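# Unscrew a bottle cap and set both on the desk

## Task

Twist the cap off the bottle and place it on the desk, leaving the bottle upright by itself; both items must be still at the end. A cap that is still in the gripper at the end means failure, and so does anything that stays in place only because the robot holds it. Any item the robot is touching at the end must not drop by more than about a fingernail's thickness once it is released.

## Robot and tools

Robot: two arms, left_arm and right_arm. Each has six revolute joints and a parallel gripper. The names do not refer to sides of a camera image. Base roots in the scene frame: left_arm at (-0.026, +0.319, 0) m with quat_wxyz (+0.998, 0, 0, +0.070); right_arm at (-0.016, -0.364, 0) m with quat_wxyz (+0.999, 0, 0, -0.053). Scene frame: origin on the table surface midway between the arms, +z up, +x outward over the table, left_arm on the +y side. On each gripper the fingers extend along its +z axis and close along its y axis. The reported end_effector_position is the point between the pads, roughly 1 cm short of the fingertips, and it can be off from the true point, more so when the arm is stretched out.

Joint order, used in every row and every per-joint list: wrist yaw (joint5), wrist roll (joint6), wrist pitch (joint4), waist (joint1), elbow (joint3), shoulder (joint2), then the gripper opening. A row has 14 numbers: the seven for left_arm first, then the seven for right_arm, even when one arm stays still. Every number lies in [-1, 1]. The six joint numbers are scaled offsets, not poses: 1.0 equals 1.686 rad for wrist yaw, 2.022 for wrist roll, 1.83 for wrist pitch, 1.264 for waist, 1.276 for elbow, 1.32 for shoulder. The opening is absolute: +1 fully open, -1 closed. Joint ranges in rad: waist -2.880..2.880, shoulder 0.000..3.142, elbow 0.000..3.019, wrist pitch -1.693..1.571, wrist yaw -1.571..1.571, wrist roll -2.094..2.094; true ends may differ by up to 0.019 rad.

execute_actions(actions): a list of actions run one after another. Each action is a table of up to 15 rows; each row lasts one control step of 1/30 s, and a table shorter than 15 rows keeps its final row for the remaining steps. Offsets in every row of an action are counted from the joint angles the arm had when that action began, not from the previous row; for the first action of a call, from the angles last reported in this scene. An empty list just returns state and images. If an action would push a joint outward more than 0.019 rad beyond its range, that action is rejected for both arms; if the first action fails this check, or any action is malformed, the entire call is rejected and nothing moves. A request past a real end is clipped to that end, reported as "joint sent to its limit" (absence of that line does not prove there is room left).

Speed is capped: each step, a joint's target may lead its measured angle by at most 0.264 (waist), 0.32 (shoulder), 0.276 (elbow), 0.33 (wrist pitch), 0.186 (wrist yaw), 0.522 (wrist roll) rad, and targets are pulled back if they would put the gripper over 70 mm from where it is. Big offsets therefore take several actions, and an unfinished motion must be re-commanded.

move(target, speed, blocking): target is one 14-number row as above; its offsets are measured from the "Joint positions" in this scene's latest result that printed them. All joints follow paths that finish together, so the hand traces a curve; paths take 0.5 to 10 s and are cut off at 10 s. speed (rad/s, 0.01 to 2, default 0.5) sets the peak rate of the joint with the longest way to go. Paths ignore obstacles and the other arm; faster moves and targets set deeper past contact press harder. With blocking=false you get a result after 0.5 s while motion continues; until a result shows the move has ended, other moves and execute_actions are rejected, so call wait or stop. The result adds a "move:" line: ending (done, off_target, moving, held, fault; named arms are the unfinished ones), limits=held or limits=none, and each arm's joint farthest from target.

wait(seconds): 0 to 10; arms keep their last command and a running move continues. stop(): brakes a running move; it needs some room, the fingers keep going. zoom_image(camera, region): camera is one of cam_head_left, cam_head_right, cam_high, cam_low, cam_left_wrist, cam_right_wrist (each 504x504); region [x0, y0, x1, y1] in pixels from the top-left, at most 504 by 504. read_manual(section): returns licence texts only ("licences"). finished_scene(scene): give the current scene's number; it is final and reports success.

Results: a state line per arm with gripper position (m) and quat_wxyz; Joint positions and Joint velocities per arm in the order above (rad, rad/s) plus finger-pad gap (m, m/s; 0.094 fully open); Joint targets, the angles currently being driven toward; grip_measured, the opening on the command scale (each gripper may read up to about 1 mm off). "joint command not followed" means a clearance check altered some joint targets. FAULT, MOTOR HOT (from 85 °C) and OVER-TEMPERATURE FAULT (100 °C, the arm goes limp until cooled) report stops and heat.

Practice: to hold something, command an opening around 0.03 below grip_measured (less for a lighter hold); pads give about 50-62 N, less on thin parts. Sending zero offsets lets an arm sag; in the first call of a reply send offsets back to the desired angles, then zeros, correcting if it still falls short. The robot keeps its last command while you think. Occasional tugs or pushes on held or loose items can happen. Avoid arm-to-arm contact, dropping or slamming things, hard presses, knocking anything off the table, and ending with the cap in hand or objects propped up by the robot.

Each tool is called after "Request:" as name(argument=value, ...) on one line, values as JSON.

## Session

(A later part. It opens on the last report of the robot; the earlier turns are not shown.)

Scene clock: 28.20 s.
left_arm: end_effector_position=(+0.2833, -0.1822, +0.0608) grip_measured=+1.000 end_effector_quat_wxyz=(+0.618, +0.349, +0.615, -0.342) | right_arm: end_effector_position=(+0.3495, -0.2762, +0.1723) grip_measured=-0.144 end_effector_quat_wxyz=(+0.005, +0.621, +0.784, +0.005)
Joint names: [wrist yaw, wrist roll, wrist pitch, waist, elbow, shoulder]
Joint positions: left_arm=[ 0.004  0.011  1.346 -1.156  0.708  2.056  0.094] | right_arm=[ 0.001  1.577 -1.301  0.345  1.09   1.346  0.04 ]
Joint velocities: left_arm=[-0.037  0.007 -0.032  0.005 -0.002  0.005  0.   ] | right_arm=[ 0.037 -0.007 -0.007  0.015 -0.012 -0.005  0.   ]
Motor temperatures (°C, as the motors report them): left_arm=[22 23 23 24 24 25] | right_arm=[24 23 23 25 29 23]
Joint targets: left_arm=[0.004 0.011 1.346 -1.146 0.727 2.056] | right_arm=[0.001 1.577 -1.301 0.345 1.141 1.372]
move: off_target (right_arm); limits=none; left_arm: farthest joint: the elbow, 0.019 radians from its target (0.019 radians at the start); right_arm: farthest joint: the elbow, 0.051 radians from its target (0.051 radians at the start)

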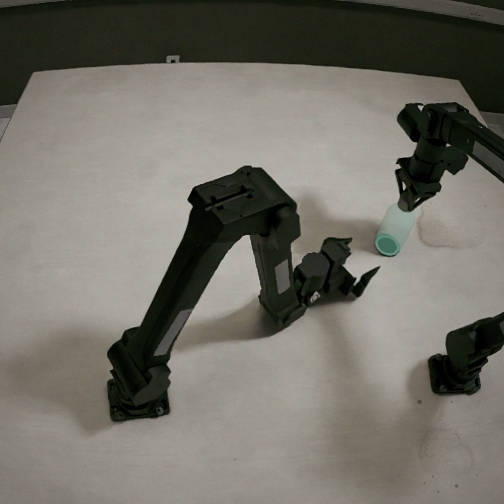

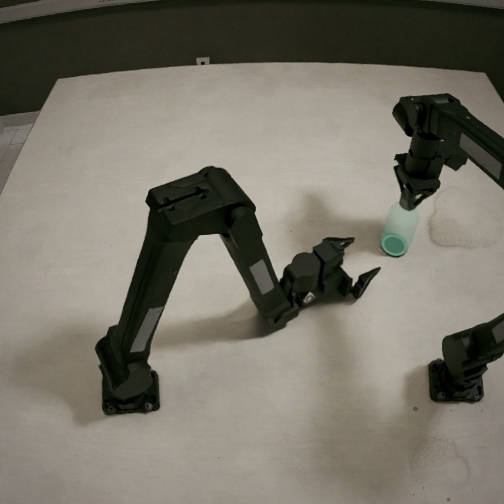

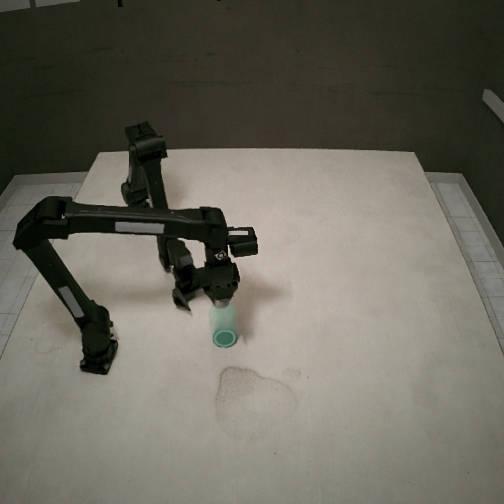

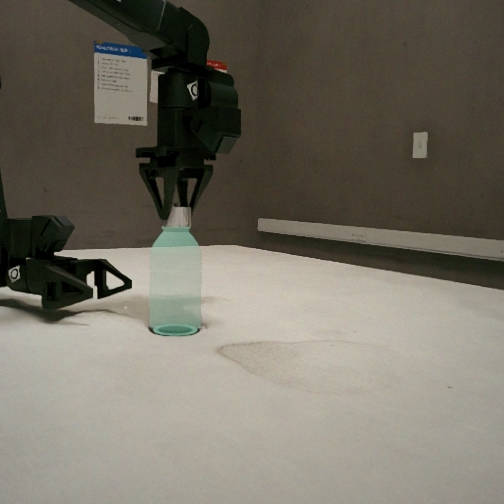

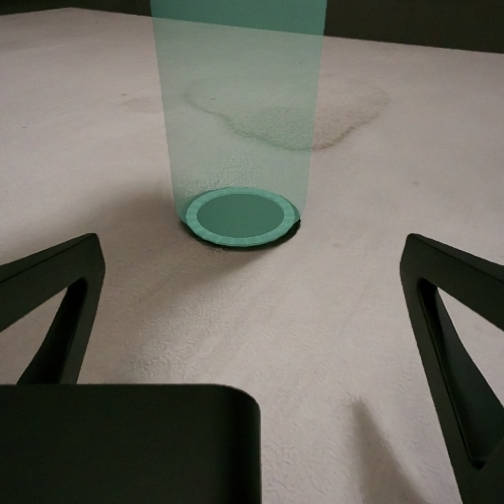

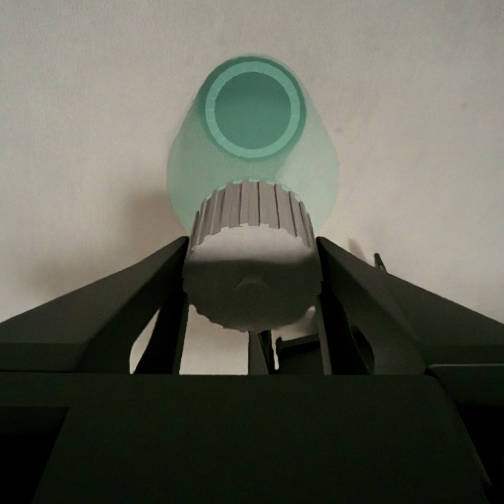

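Open right and regrip lower (so the cap bottom is near the tips) while left advances.

Request:
move(target=[0,0,-0.14,0.017,0.325,0.1,1,0,0.22,0,0,0.03,0.027,0.2], speed=0.35)

Request:
move(target=[0,0,0,0,0.015,0,0.4,0,0,0,0,0.03,0,0.2])

Scene clock: 33.60 s.
left_arm: end_effector_position=(+0.3574, -0.2869, +0.0657) grip_measured=+1.000 end_effector_quat_wxyz=(+0.623, +0.344, +0.614, -0.340) | right_arm: end_effector_position=(+0.3502, -0.2760, +0.1658) grip_measured=+0.197 end_effector_quat_wxyz=(-0.001, +0.776, +0.631, -0.002)
Joint names: [wrist yaw, wrist roll, wrist pitch, waist, elbow, shoulder]
Joint positions: left_arm=[ 0.004  0.011  1.097 -1.145  1.09   2.179  0.094] | right_arm=[ 0.001  2.014 -1.301  0.345  1.09   1.365  0.056]
Joint velocities: left_arm=[ 0.095  0.095  0.012  0.005 -0.002  0.005  0.   ] | right_arm=[-0.022 -0.007 -0.002 -0.015 -0.007 -0.015  0.   ]
Motor temperatures (°C, as the motors report them): left_arm=[22 23 23 24 25 25] | right_arm=[24 23 23 25 29 23]
Joint targets: left_arm=[0.004 0.011 1.090 -1.135 1.123 2.188] | right_arm=[0.001 2.022 -1.301 0.345 1.128 1.382]
move: off_target (left_arm, right_arm); limits=none; left_arm: farthest joint: the elbow, 0.033 radians from its target (0.415 radians at the start); right_arm: farthest joint: the elbow, 0.038 radians from its target (0.038 radians at the start)

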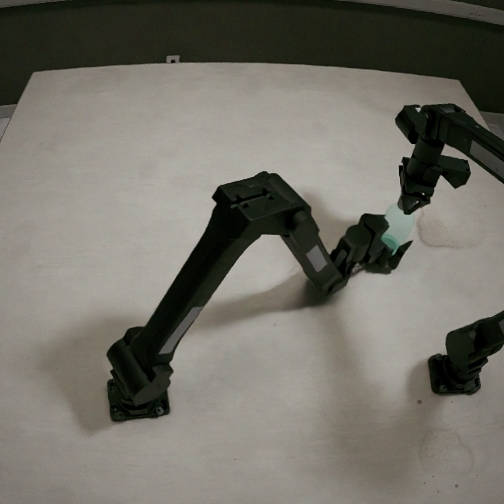

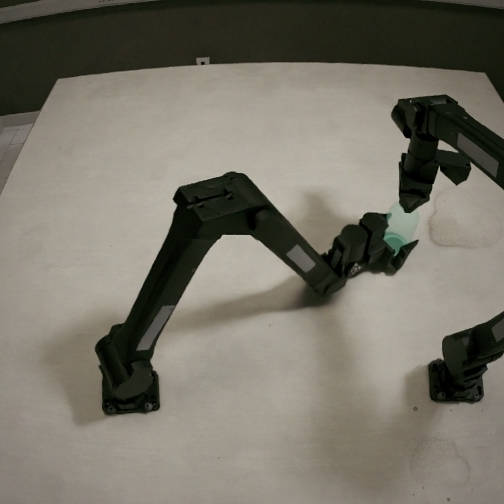

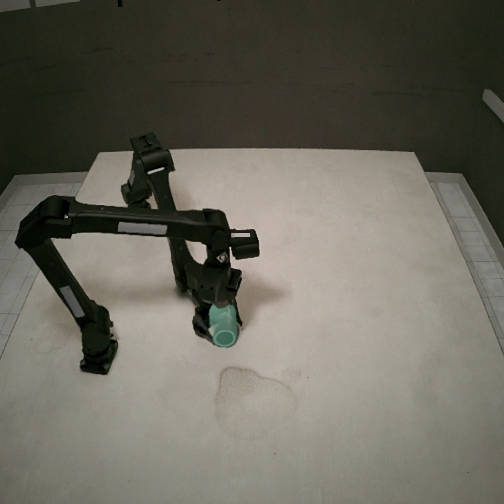

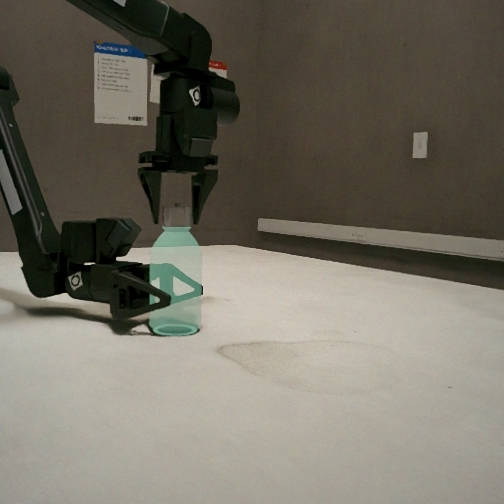

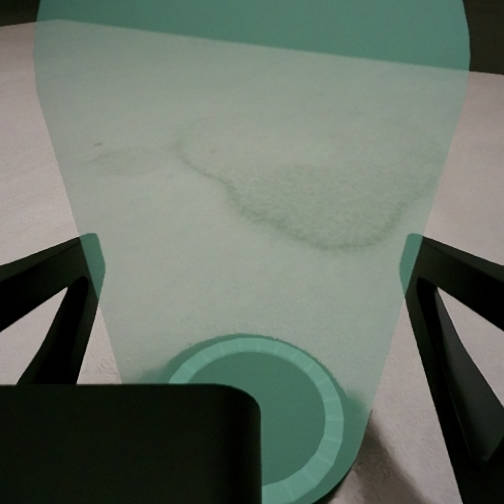

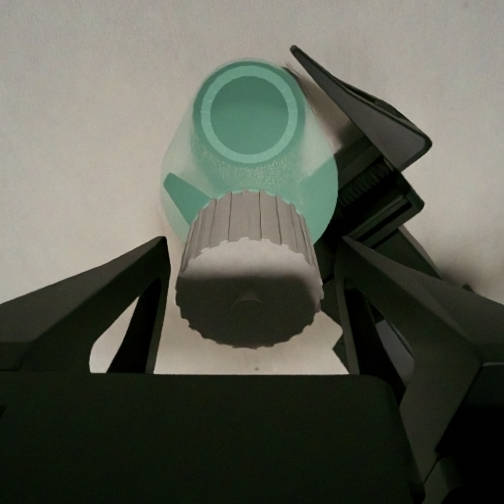

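Scene clock: 34.30 s.
left_arm: end_effector_position=(+0.3574, -0.2869, +0.0657) grip_measured=+0.580 end_effector_quat_wxyz=(+0.623, +0.344, +0.614, -0.340) | right_arm: end_effector_position=(+0.3502, -0.2760, +0.1658) grip_measured=+0.197 end_effector_quat_wxyz=(-0.001, +0.776, +0.631, -0.002)
Joint names: [wrist yaw, wrist roll, wrist pitch, waist, elbow, shoulder]
Joint positions: left_arm=[ 0.004  0.011  1.097 -1.145  1.09   2.179  0.074] | right_arm=[ 0.001  2.014 -1.301  0.345  1.09   1.365  0.056]
Joint velocities: left_arm=[-0.037 -0.11  -0.017  0.005 -0.002 -0.005 -0.   ] | right_arm=[-0.037 -0.051  0.007 -0.005 -0.007  0.005  0.   ]
Motor temperatures (°C, as the motors report them): left_arm=[22 23 23 24 25 25] | right_arm=[24 23 23 25 29 23]
Joint targets: left_arm=[0.004 0.011 1.097 -1.145 1.109 2.179] | right_arm=[0.001 2.014 -1.301 0.345 1.128 1.365]
move: off_target (right_arm); limits=none; left_arm: farthest joint: the elbow, 0.019 radians from its target (0.019 radians at the start); right_arm: farthest joint: the elbow, 0.038 radians from its target (0.038 radians at the start)

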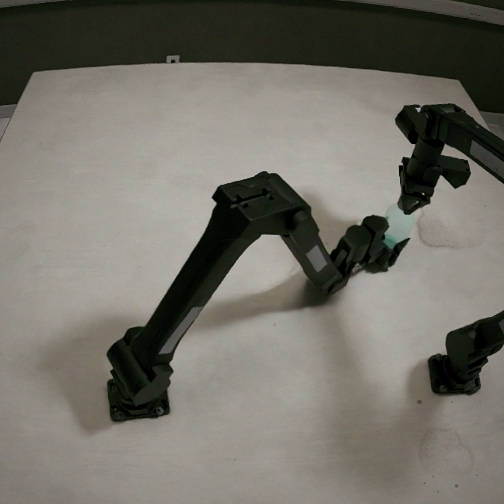

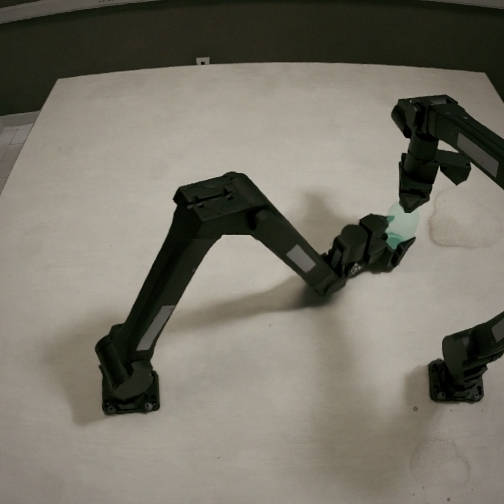

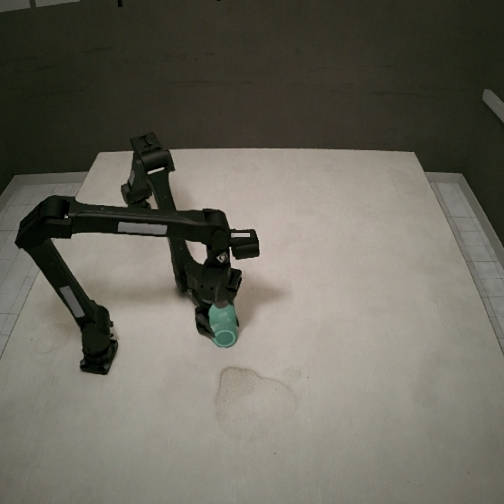

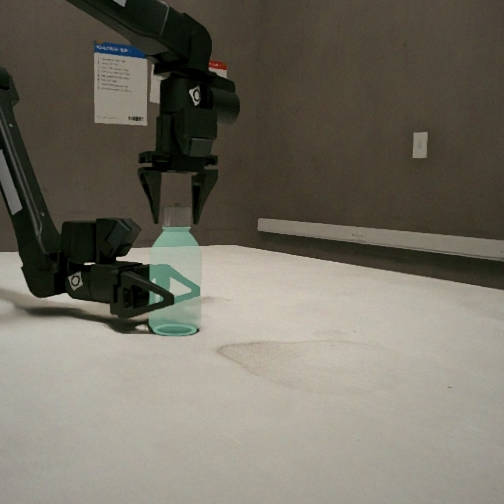

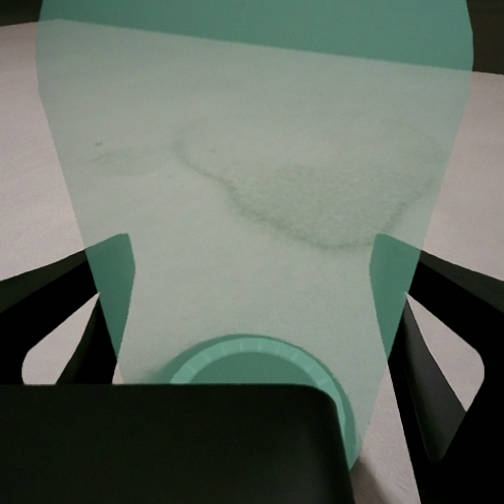

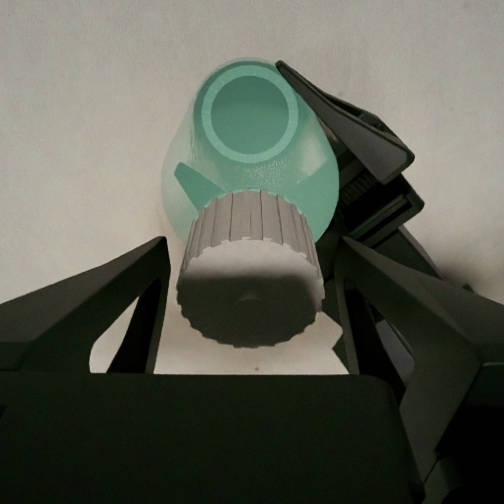

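Lift bias via shoulder (nearly vertical here).

Request:
move(target=[0,0,0,0,0.015,0,0.53,0,0,0,0,0.03,-0.01,-0.19])

Request:
move(target=[0,0,0,0,0.015,0,0.53,0,-1,0,0,0.03,-0.016,-0.19], speed=1.5)

Request:
move(target=[0,0,0,0,0.015,0,0.53,0,-1,0,0,0.03,-0.02,-0.19], speed=2)

Scene clock: 38.37 s.
left_arm: end_effector_position=(+0.3573, -0.2869, +0.0657) grip_measured=+0.580 end_effector_quat_wxyz=(+0.623, +0.345, +0.614, -0.340) | right_arm: end_effector_position=(+0.3504, -0.2762, +0.1658) grip_measured=-0.146 end_effector_quat_wxyz=(+0.000, +0.775, +0.631, -0.003)
Joint names: [wrist yaw, wrist roll, wrist pitch, waist, elbow, shoulder]
Joint positions: left_arm=[ 0.005  0.012  1.097 -1.145  1.09   2.179  0.074] | right_arm=[ 0.002  2.013 -1.301  0.345  1.09   1.365  0.04 ]
Joint velocities: left_arm=[-0.051 -0.066  0.027 -0.024 -0.012  0.005  0.001] | right_arm=[ 0.037  0.007  0.007  0.005 -0.022 -0.015 -0.   ]
Motor temperatures (°C, as the motors report them): left_arm=[22 23 23 24 25 26] | right_arm=[24 23 23 25 29 23]
Joint targets: left_arm=[0.004 0.011 1.097 -1.145 1.109 2.179] | right_arm=[0.001 2.013 -1.301 0.345 1.128 1.351]
move: off_target (right_arm); limits=none; left_arm: farthest joint: the elbow, 0.019 radians from its target (0.019 radians at the start); right_arm: farthest joint: the elbow, 0.038 radians from its target (0.038 radians at the start)

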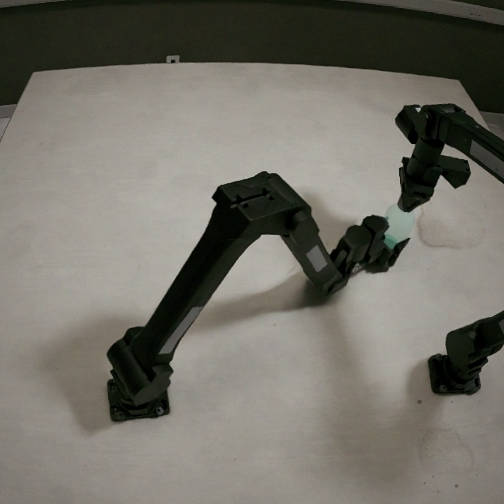

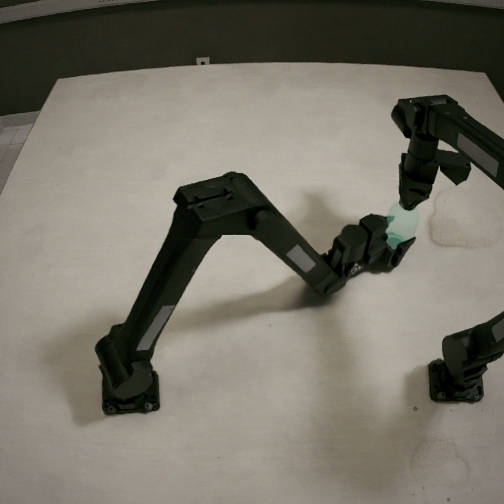

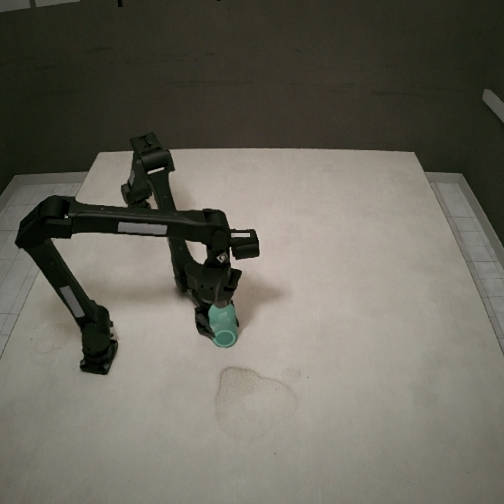

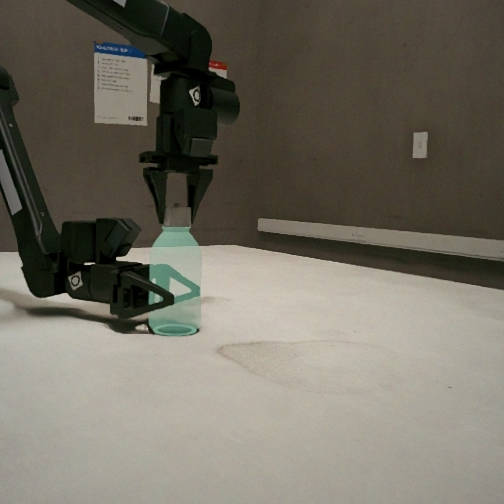

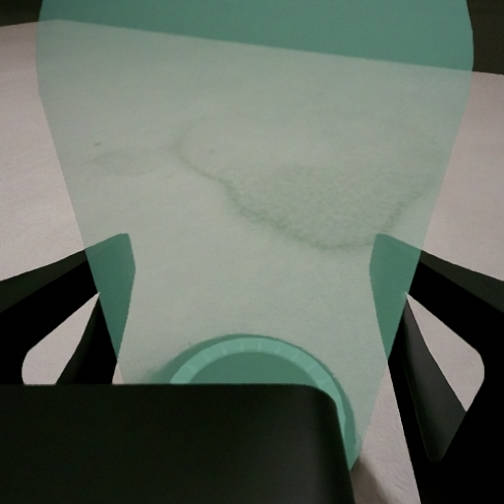

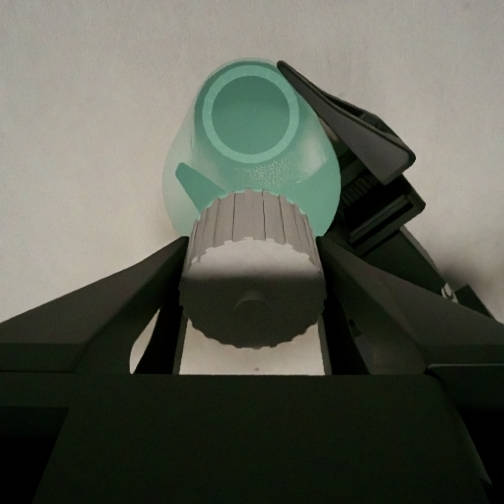

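Scene clock: 40.77 s.
left_arm: end_effector_position=(+0.3575, -0.2868, +0.0657) grip_measured=+0.580 end_effector_quat_wxyz=(+0.623, +0.343, +0.615, -0.341) | right_arm: end_effector_position=(+0.3503, -0.2766, +0.1671) grip_measured=-0.146 end_effector_quat_wxyz=(-0.000, -0.117, +0.993, -0.002)
Joint names: [wrist yaw, wrist roll, wrist pitch, waist, elbow, shoulder]
Joint positions: left_arm=[ 0.004  0.008  1.097 -1.145  1.09   2.179  0.074] | right_arm=[ 0.005  0.004 -1.301  0.345  1.09   1.361  0.04 ]
Joint velocities: left_arm=[ 0.022  0.066  0.022 -0.005  0.002 -0.015  0.   ] | right_arm=[-0.022 -0.007  0.002 -0.005 -0.007  0.015  0.001]
Motor temperatures (°C, as the motors report them): left_arm=[22 23 23 24 25 26] | right_arm=[24 23 23 25 29 24]
Joint targets: left_arm=[0.005 0.012 1.097 -1.145 1.109 2.179] | right_arm=[0.002 -0.008 -1.301 0.345 1.128 1.343]
move: off_target (right_arm); limits=none; left_arm: farthest joint: the elbow, 0.019 radians from its target (0.019 radians at the start); right_arm: farthest joint: the elbow, 0.038 radians from its target (0.038 radians at the start)

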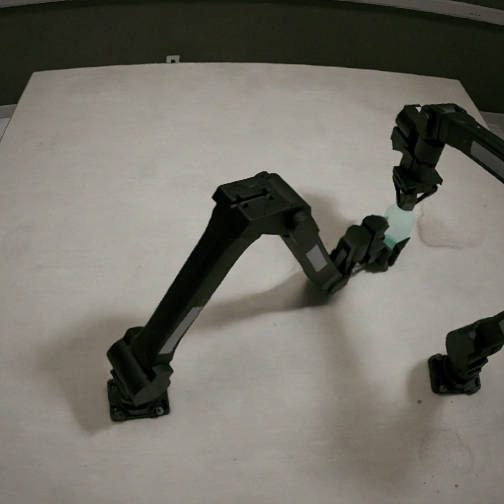

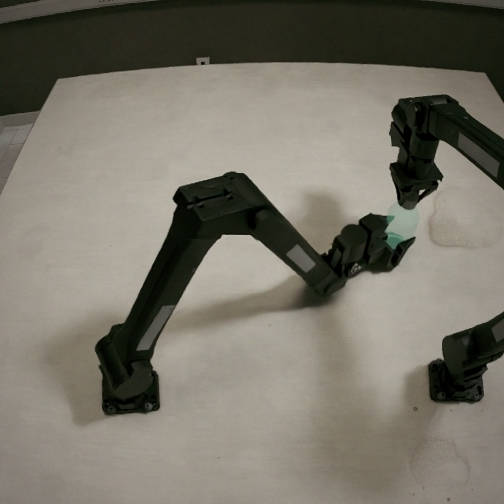

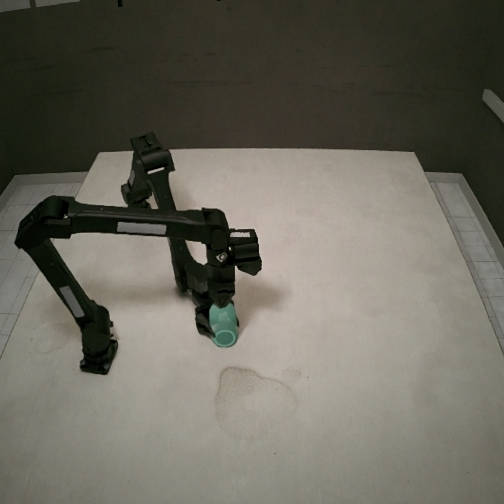

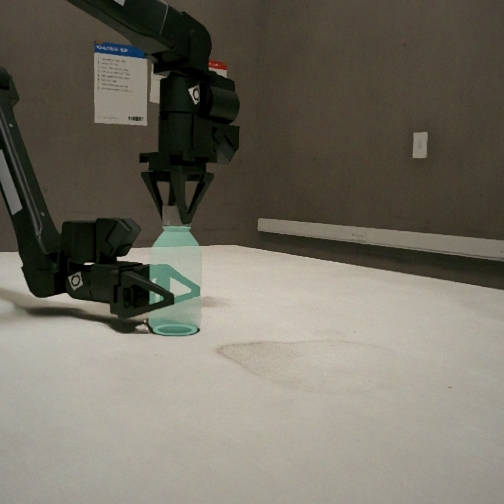

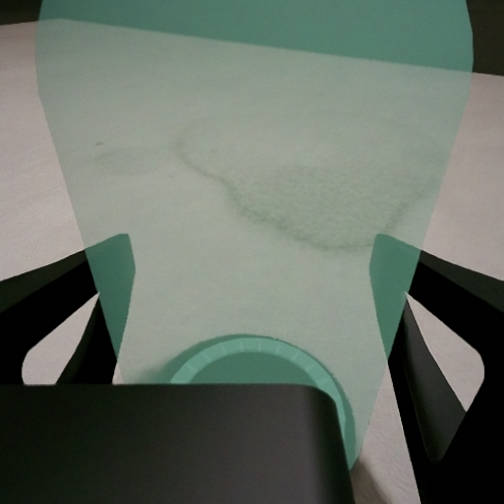

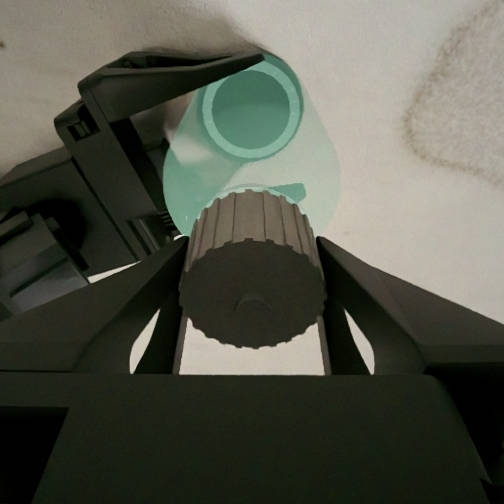

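Scene clock: 42.97 s.
left_arm: end_effector_position=(+0.3576, -0.2868, +0.0657) grip_measured=+0.580 end_effector_quat_wxyz=(+0.623, +0.343, +0.615, -0.341) | right_arm: end_effector_position=(+0.3508, -0.2771, +0.1687) grip_measured=-0.147 end_effector_quat_wxyz=(+0.001, +0.901, -0.435, +0.005)
Joint names: [wrist yaw, wrist roll, wrist pitch, waist, elbow, shoulder]
Joint positions: left_arm=[ 0.003  0.007  1.097 -1.145  1.09   2.179  0.074] | right_arm=[ 0.008 -2.004 -1.299  0.345  1.09   1.356  0.04 ]
Joint velocities: left_arm=[ 0.007 -0.022 -0.002 -0.015 -0.002  0.005 -0.001] | right_arm=[ 0.007 -0.007 -0.017 -0.005 -0.012 -0.015  0.   ]
Motor temperatures (°C, as the motors report them): left_arm=[22 23 23 24 25 26] | right_arm=[24 23 23 25 29 24]
Joint targets: left_arm=[0.004 0.008 1.097 -1.145 1.109 2.179] | right_arm=[0.005 -2.019 -1.301 0.345 1.128 1.334]
move: off_target (right_arm); limits=none; left_arm: farthest joint: the elbow, 0.019 radians from its target (0.019 radians at the start); right_arm: farthest joint: the elbow, 0.038 radians from its target (0.038 radians at the start)

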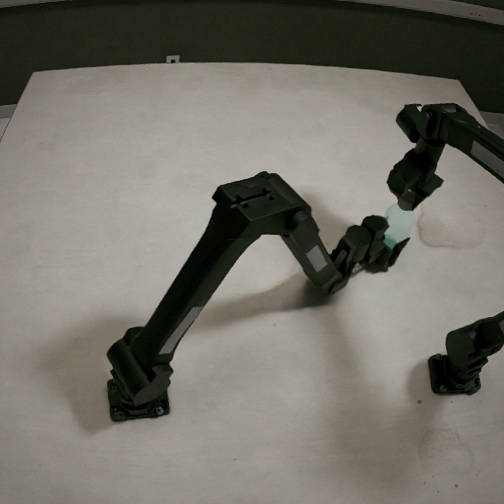

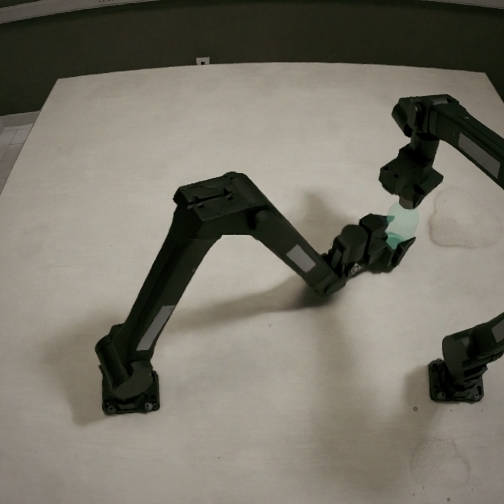

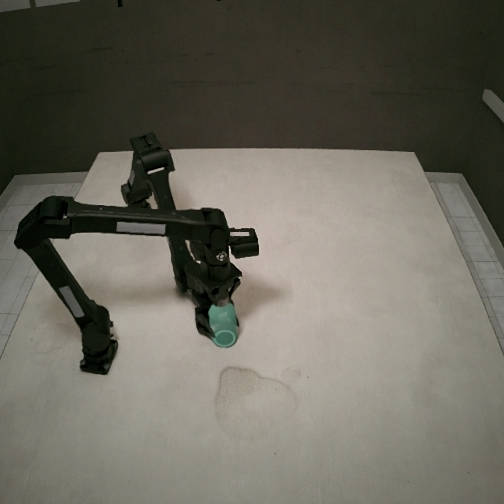

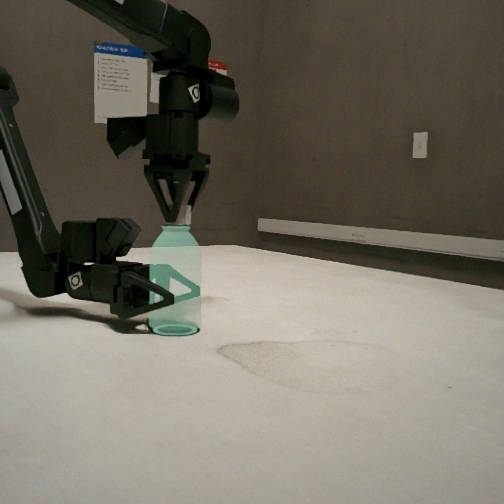

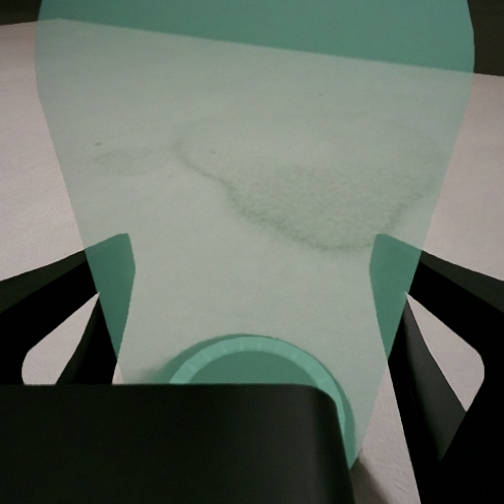

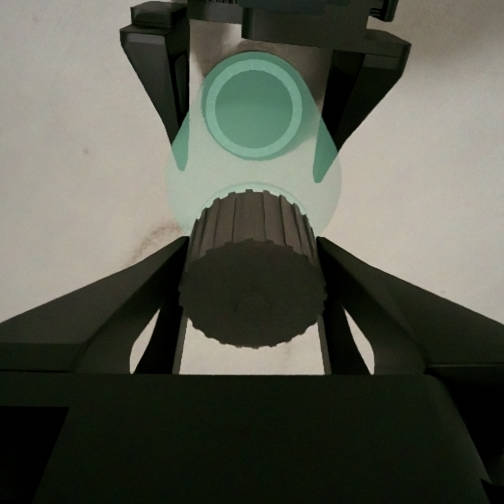

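Request:
execute_actions(actions=[[[0,0,0,0,0.015,0,0.53,0,0,0,0,0.03,0,0.05]],[[0,0,0,0,0.015,0,0.53,0,0.66,0,0,0.03,0,0.05]],[[0,0,0,0,0.015,0,0.53,0,0.66,0,0,0.03,0,0.05]],[[0,0,0,0,0.015,0,0.53,0,0.66,0,0,0.03,0,0.05]],[[0,0,0,0,0.015,0,0.53,0,0.03,0,0,0.03,0,0.05],[0,0,0,0,0.015,0,0.53,0,0.03,0,0,0.03,0,0.05],[0,0,0,0,0.015,0,0.53,0,0.03,0,0,0.03,0,0.05],[0,0,0,0,0.015,0,0.53,0,0.03,0,0,0.03,0,0.05],[0,0,0,0,0.015,0,0.53,0,0.03,0,0,0.03,0,0.05],[0,0,0,0,0.015,0,0.53,0,0.03,0,0,0.03,0,-0.19]],[[0,0,0,0,0.015,0,0.53,0,-0.5,0,0,0.03,-0.016,-0.19]],[[0,0,0,0,0.015,0,0.53,0,-0.5,0,0,0.03,-0.018,-0.19]],[[0,0,0,0,0.015,0,0.53,0,-0.5,0,0,0.03,-0.018,-0.19]],[[0,0,0,0,0.015,0,0.53,0,-0.45,0,0,0.03,-0.024,-0.19]]])

Scene clock: 52.00 s.
left_arm: end_effector_position=(+0.3576, -0.2868, +0.0657) grip_measured=+0.580 end_effector_quat_wxyz=(+0.624, +0.344, +0.615, -0.339) | right_arm: end_effector_position=(+0.3505, -0.2769, +0.1721) grip_measured=-0.146 end_effector_quat_wxyz=(-0.003, +0.901, -0.433, +0.008)
Joint names: [wrist yaw, wrist roll, wrist pitch, waist, elbow, shoulder]
Joint positions: left_arm=[ 0.003  0.011  1.097 -1.145  1.09   2.179  0.074] | right_arm=[ 0.006 -2.007 -1.298  0.345  1.09   1.347  0.04 ]
Joint velocities: left_arm=[-0.051 -0.037  0.002 -0.015 -0.007  0.005 -0.   ] | right_arm=[ 0.037 -0.344 -0.002 -0.015  0.007 -0.005  0.   ]
Motor temperatures (°C, as the motors report them): left_arm=[22 23 23 24 25 26] | right_arm=[24 23 23 25 30 24]
Joint targets: left_arm=[0.003 0.010 1.097 -1.145 1.109 2.179] | right_arm=[0.006 -2.060 -1.298 0.345 1.128 1.318]

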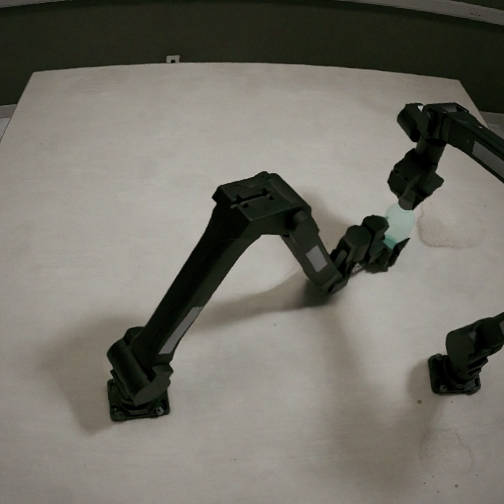

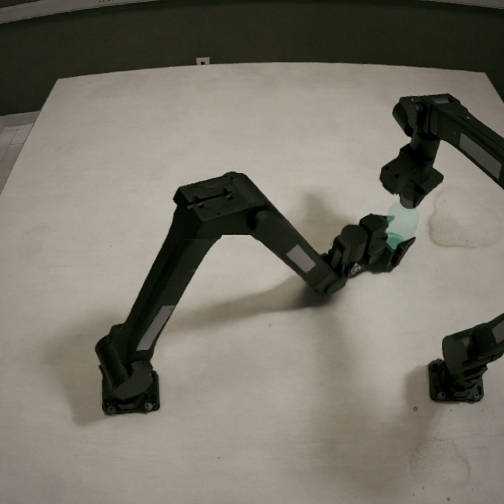

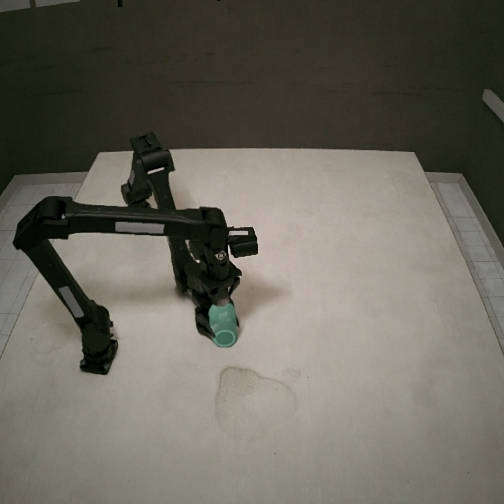

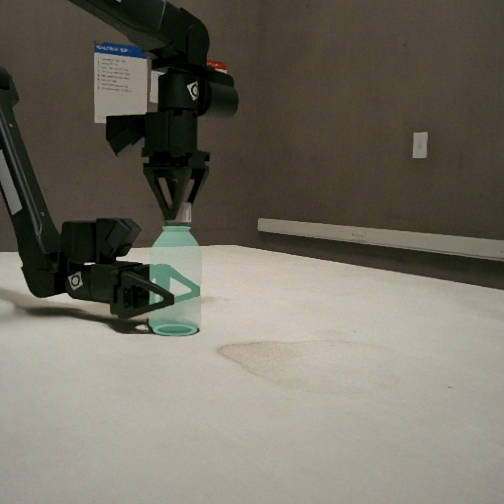

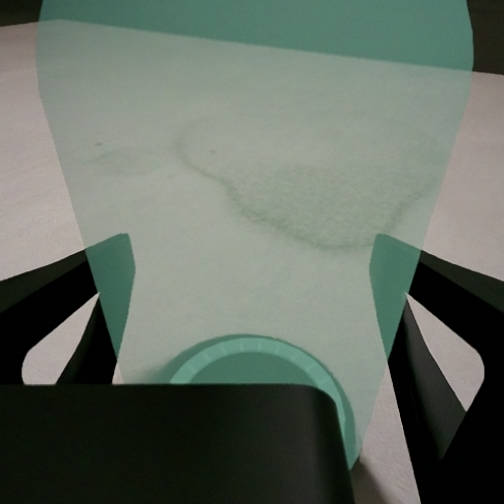

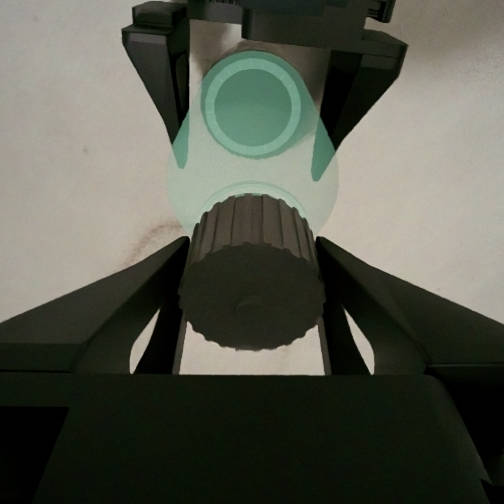

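Request:
execute_actions(actions=[[[0,0,0,0,0.015,0,0.53,0,0,0,0,0.03,0,0.05]],[[0,0,0,0,0.015,0,0.53,0,0.7,0,0,0.03,0,0.05]],[[0,0,0,0,0.015,0,0.53,0,0.7,0,0,0.03,0,0.05]],[[0,0,0,0,0.015,0,0.53,0,0.66,0,0,0.03,0,0.05]],[[0,0,0,0,0.015,0,0.53,0,0.03,0,0,0.03,0,0.05],[0,0,0,0,0.015,0,0.53,0,0.03,0,0,0.03,0,0.05],[0,0,0,0,0.015,0,0.53,0,0.03,0,0,0.03,0,0.05],[0,0,0,0,0.015,0,0.53,0,0.03,0,0,0.03,0,0.05],[0,0,0,0,0.015,0,0.53,0,0.03,0,0,0.03,0,0.05],[0,0,0,0,0.015,0,0.53,0,0.03,0,0,0.03,0,-0.19]],[[0,0,0,0,0.015,0,0.53,0,-0.5,0,0,0.03,-0.016,-0.19]],[[0,0,0,0,0.015,0,0.53,0,-0.5,0,0,0.03,-0.02,-0.19]],[[0,0,0,0,0.015,0,0.53,0,-0.5,0,0,0.03,-0.022,-0.19]],[[0,0,0,0,0.015,0,0.53,0,-0.45,0,0,0.03,-0.024,-0.19]]])

Scene clock: 63.23 s.
left_arm: end_effector_position=(+0.3576, -0.2868, +0.0657) grip_measured=+0.580 end_effector_quat_wxyz=(+0.624, +0.344, +0.614, -0.339) | right_arm: end_effector_position=(+0.3495, -0.2773, +0.1803) grip_measured=-0.147 end_effector_quat_wxyz=(-0.010, +0.879, -0.476, +0.017)
Joint names: [wrist yaw, wrist roll, wrist pitch, waist, elbow, shoulder]
Joint positions: left_arm=[ 0.003  0.013  1.097 -1.145  1.09   2.179  0.074] | right_arm=[ 0.007 -1.91  -1.298  0.345  1.09   1.324  0.04 ]
Joint velocities: left_arm=[ 0.037 -0.051 -0.002 -0.015  0.007 -0.005  0.001] | right_arm=[ 0.037 -0.242 -0.007 -0.005 -0.017 -0.005  0.001]
Motor temperatures (°C, as the motors report them): left_arm=[22 23 23 24 25 26] | right_arm=[24 23 23 25 30 24]
Joint targets: left_arm=[0.003 0.012 1.097 -1.145 1.109 2.179] | right_arm=[0.007 -1.963 -1.298 0.345 1.128 1.302]

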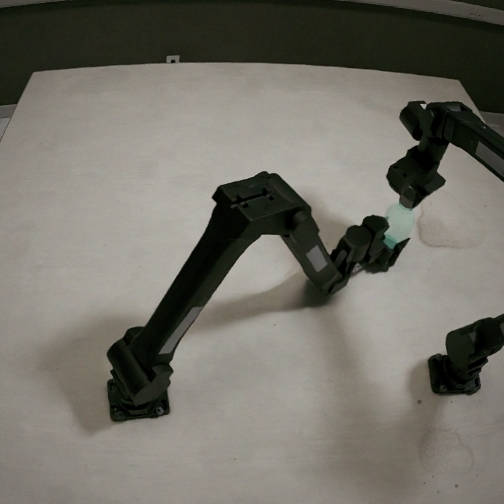

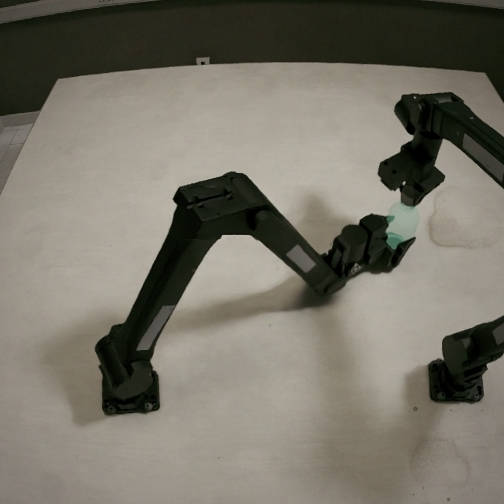

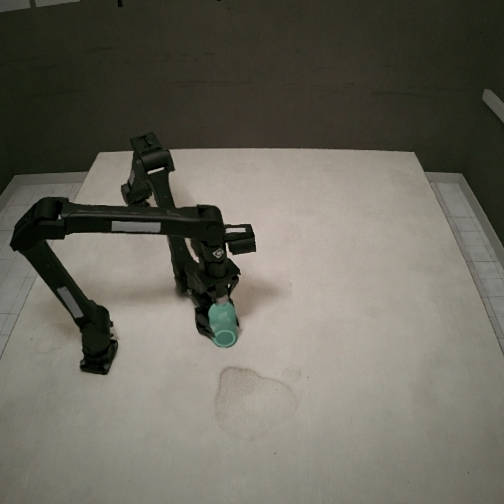

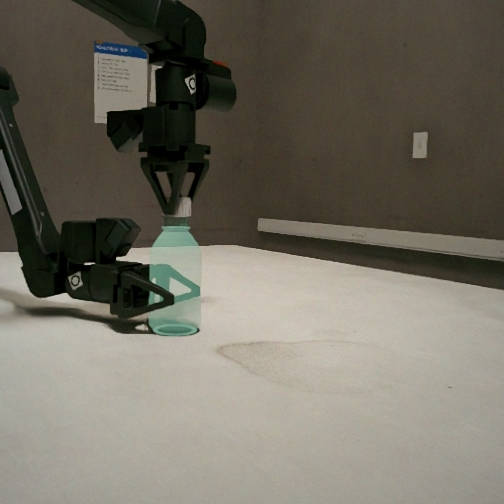

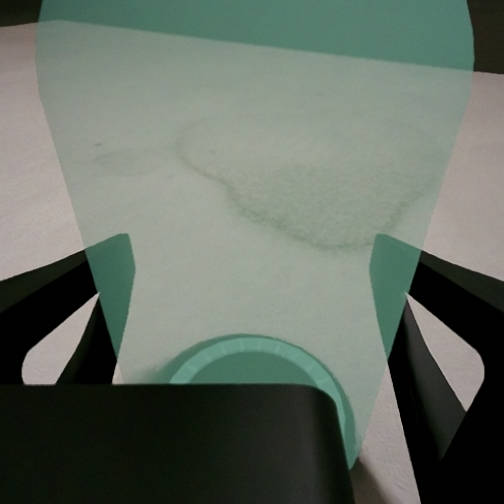

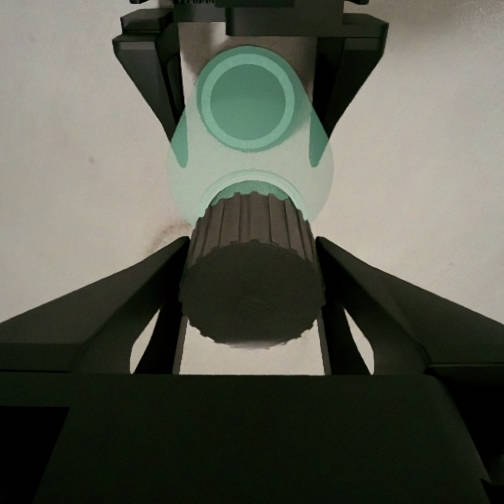

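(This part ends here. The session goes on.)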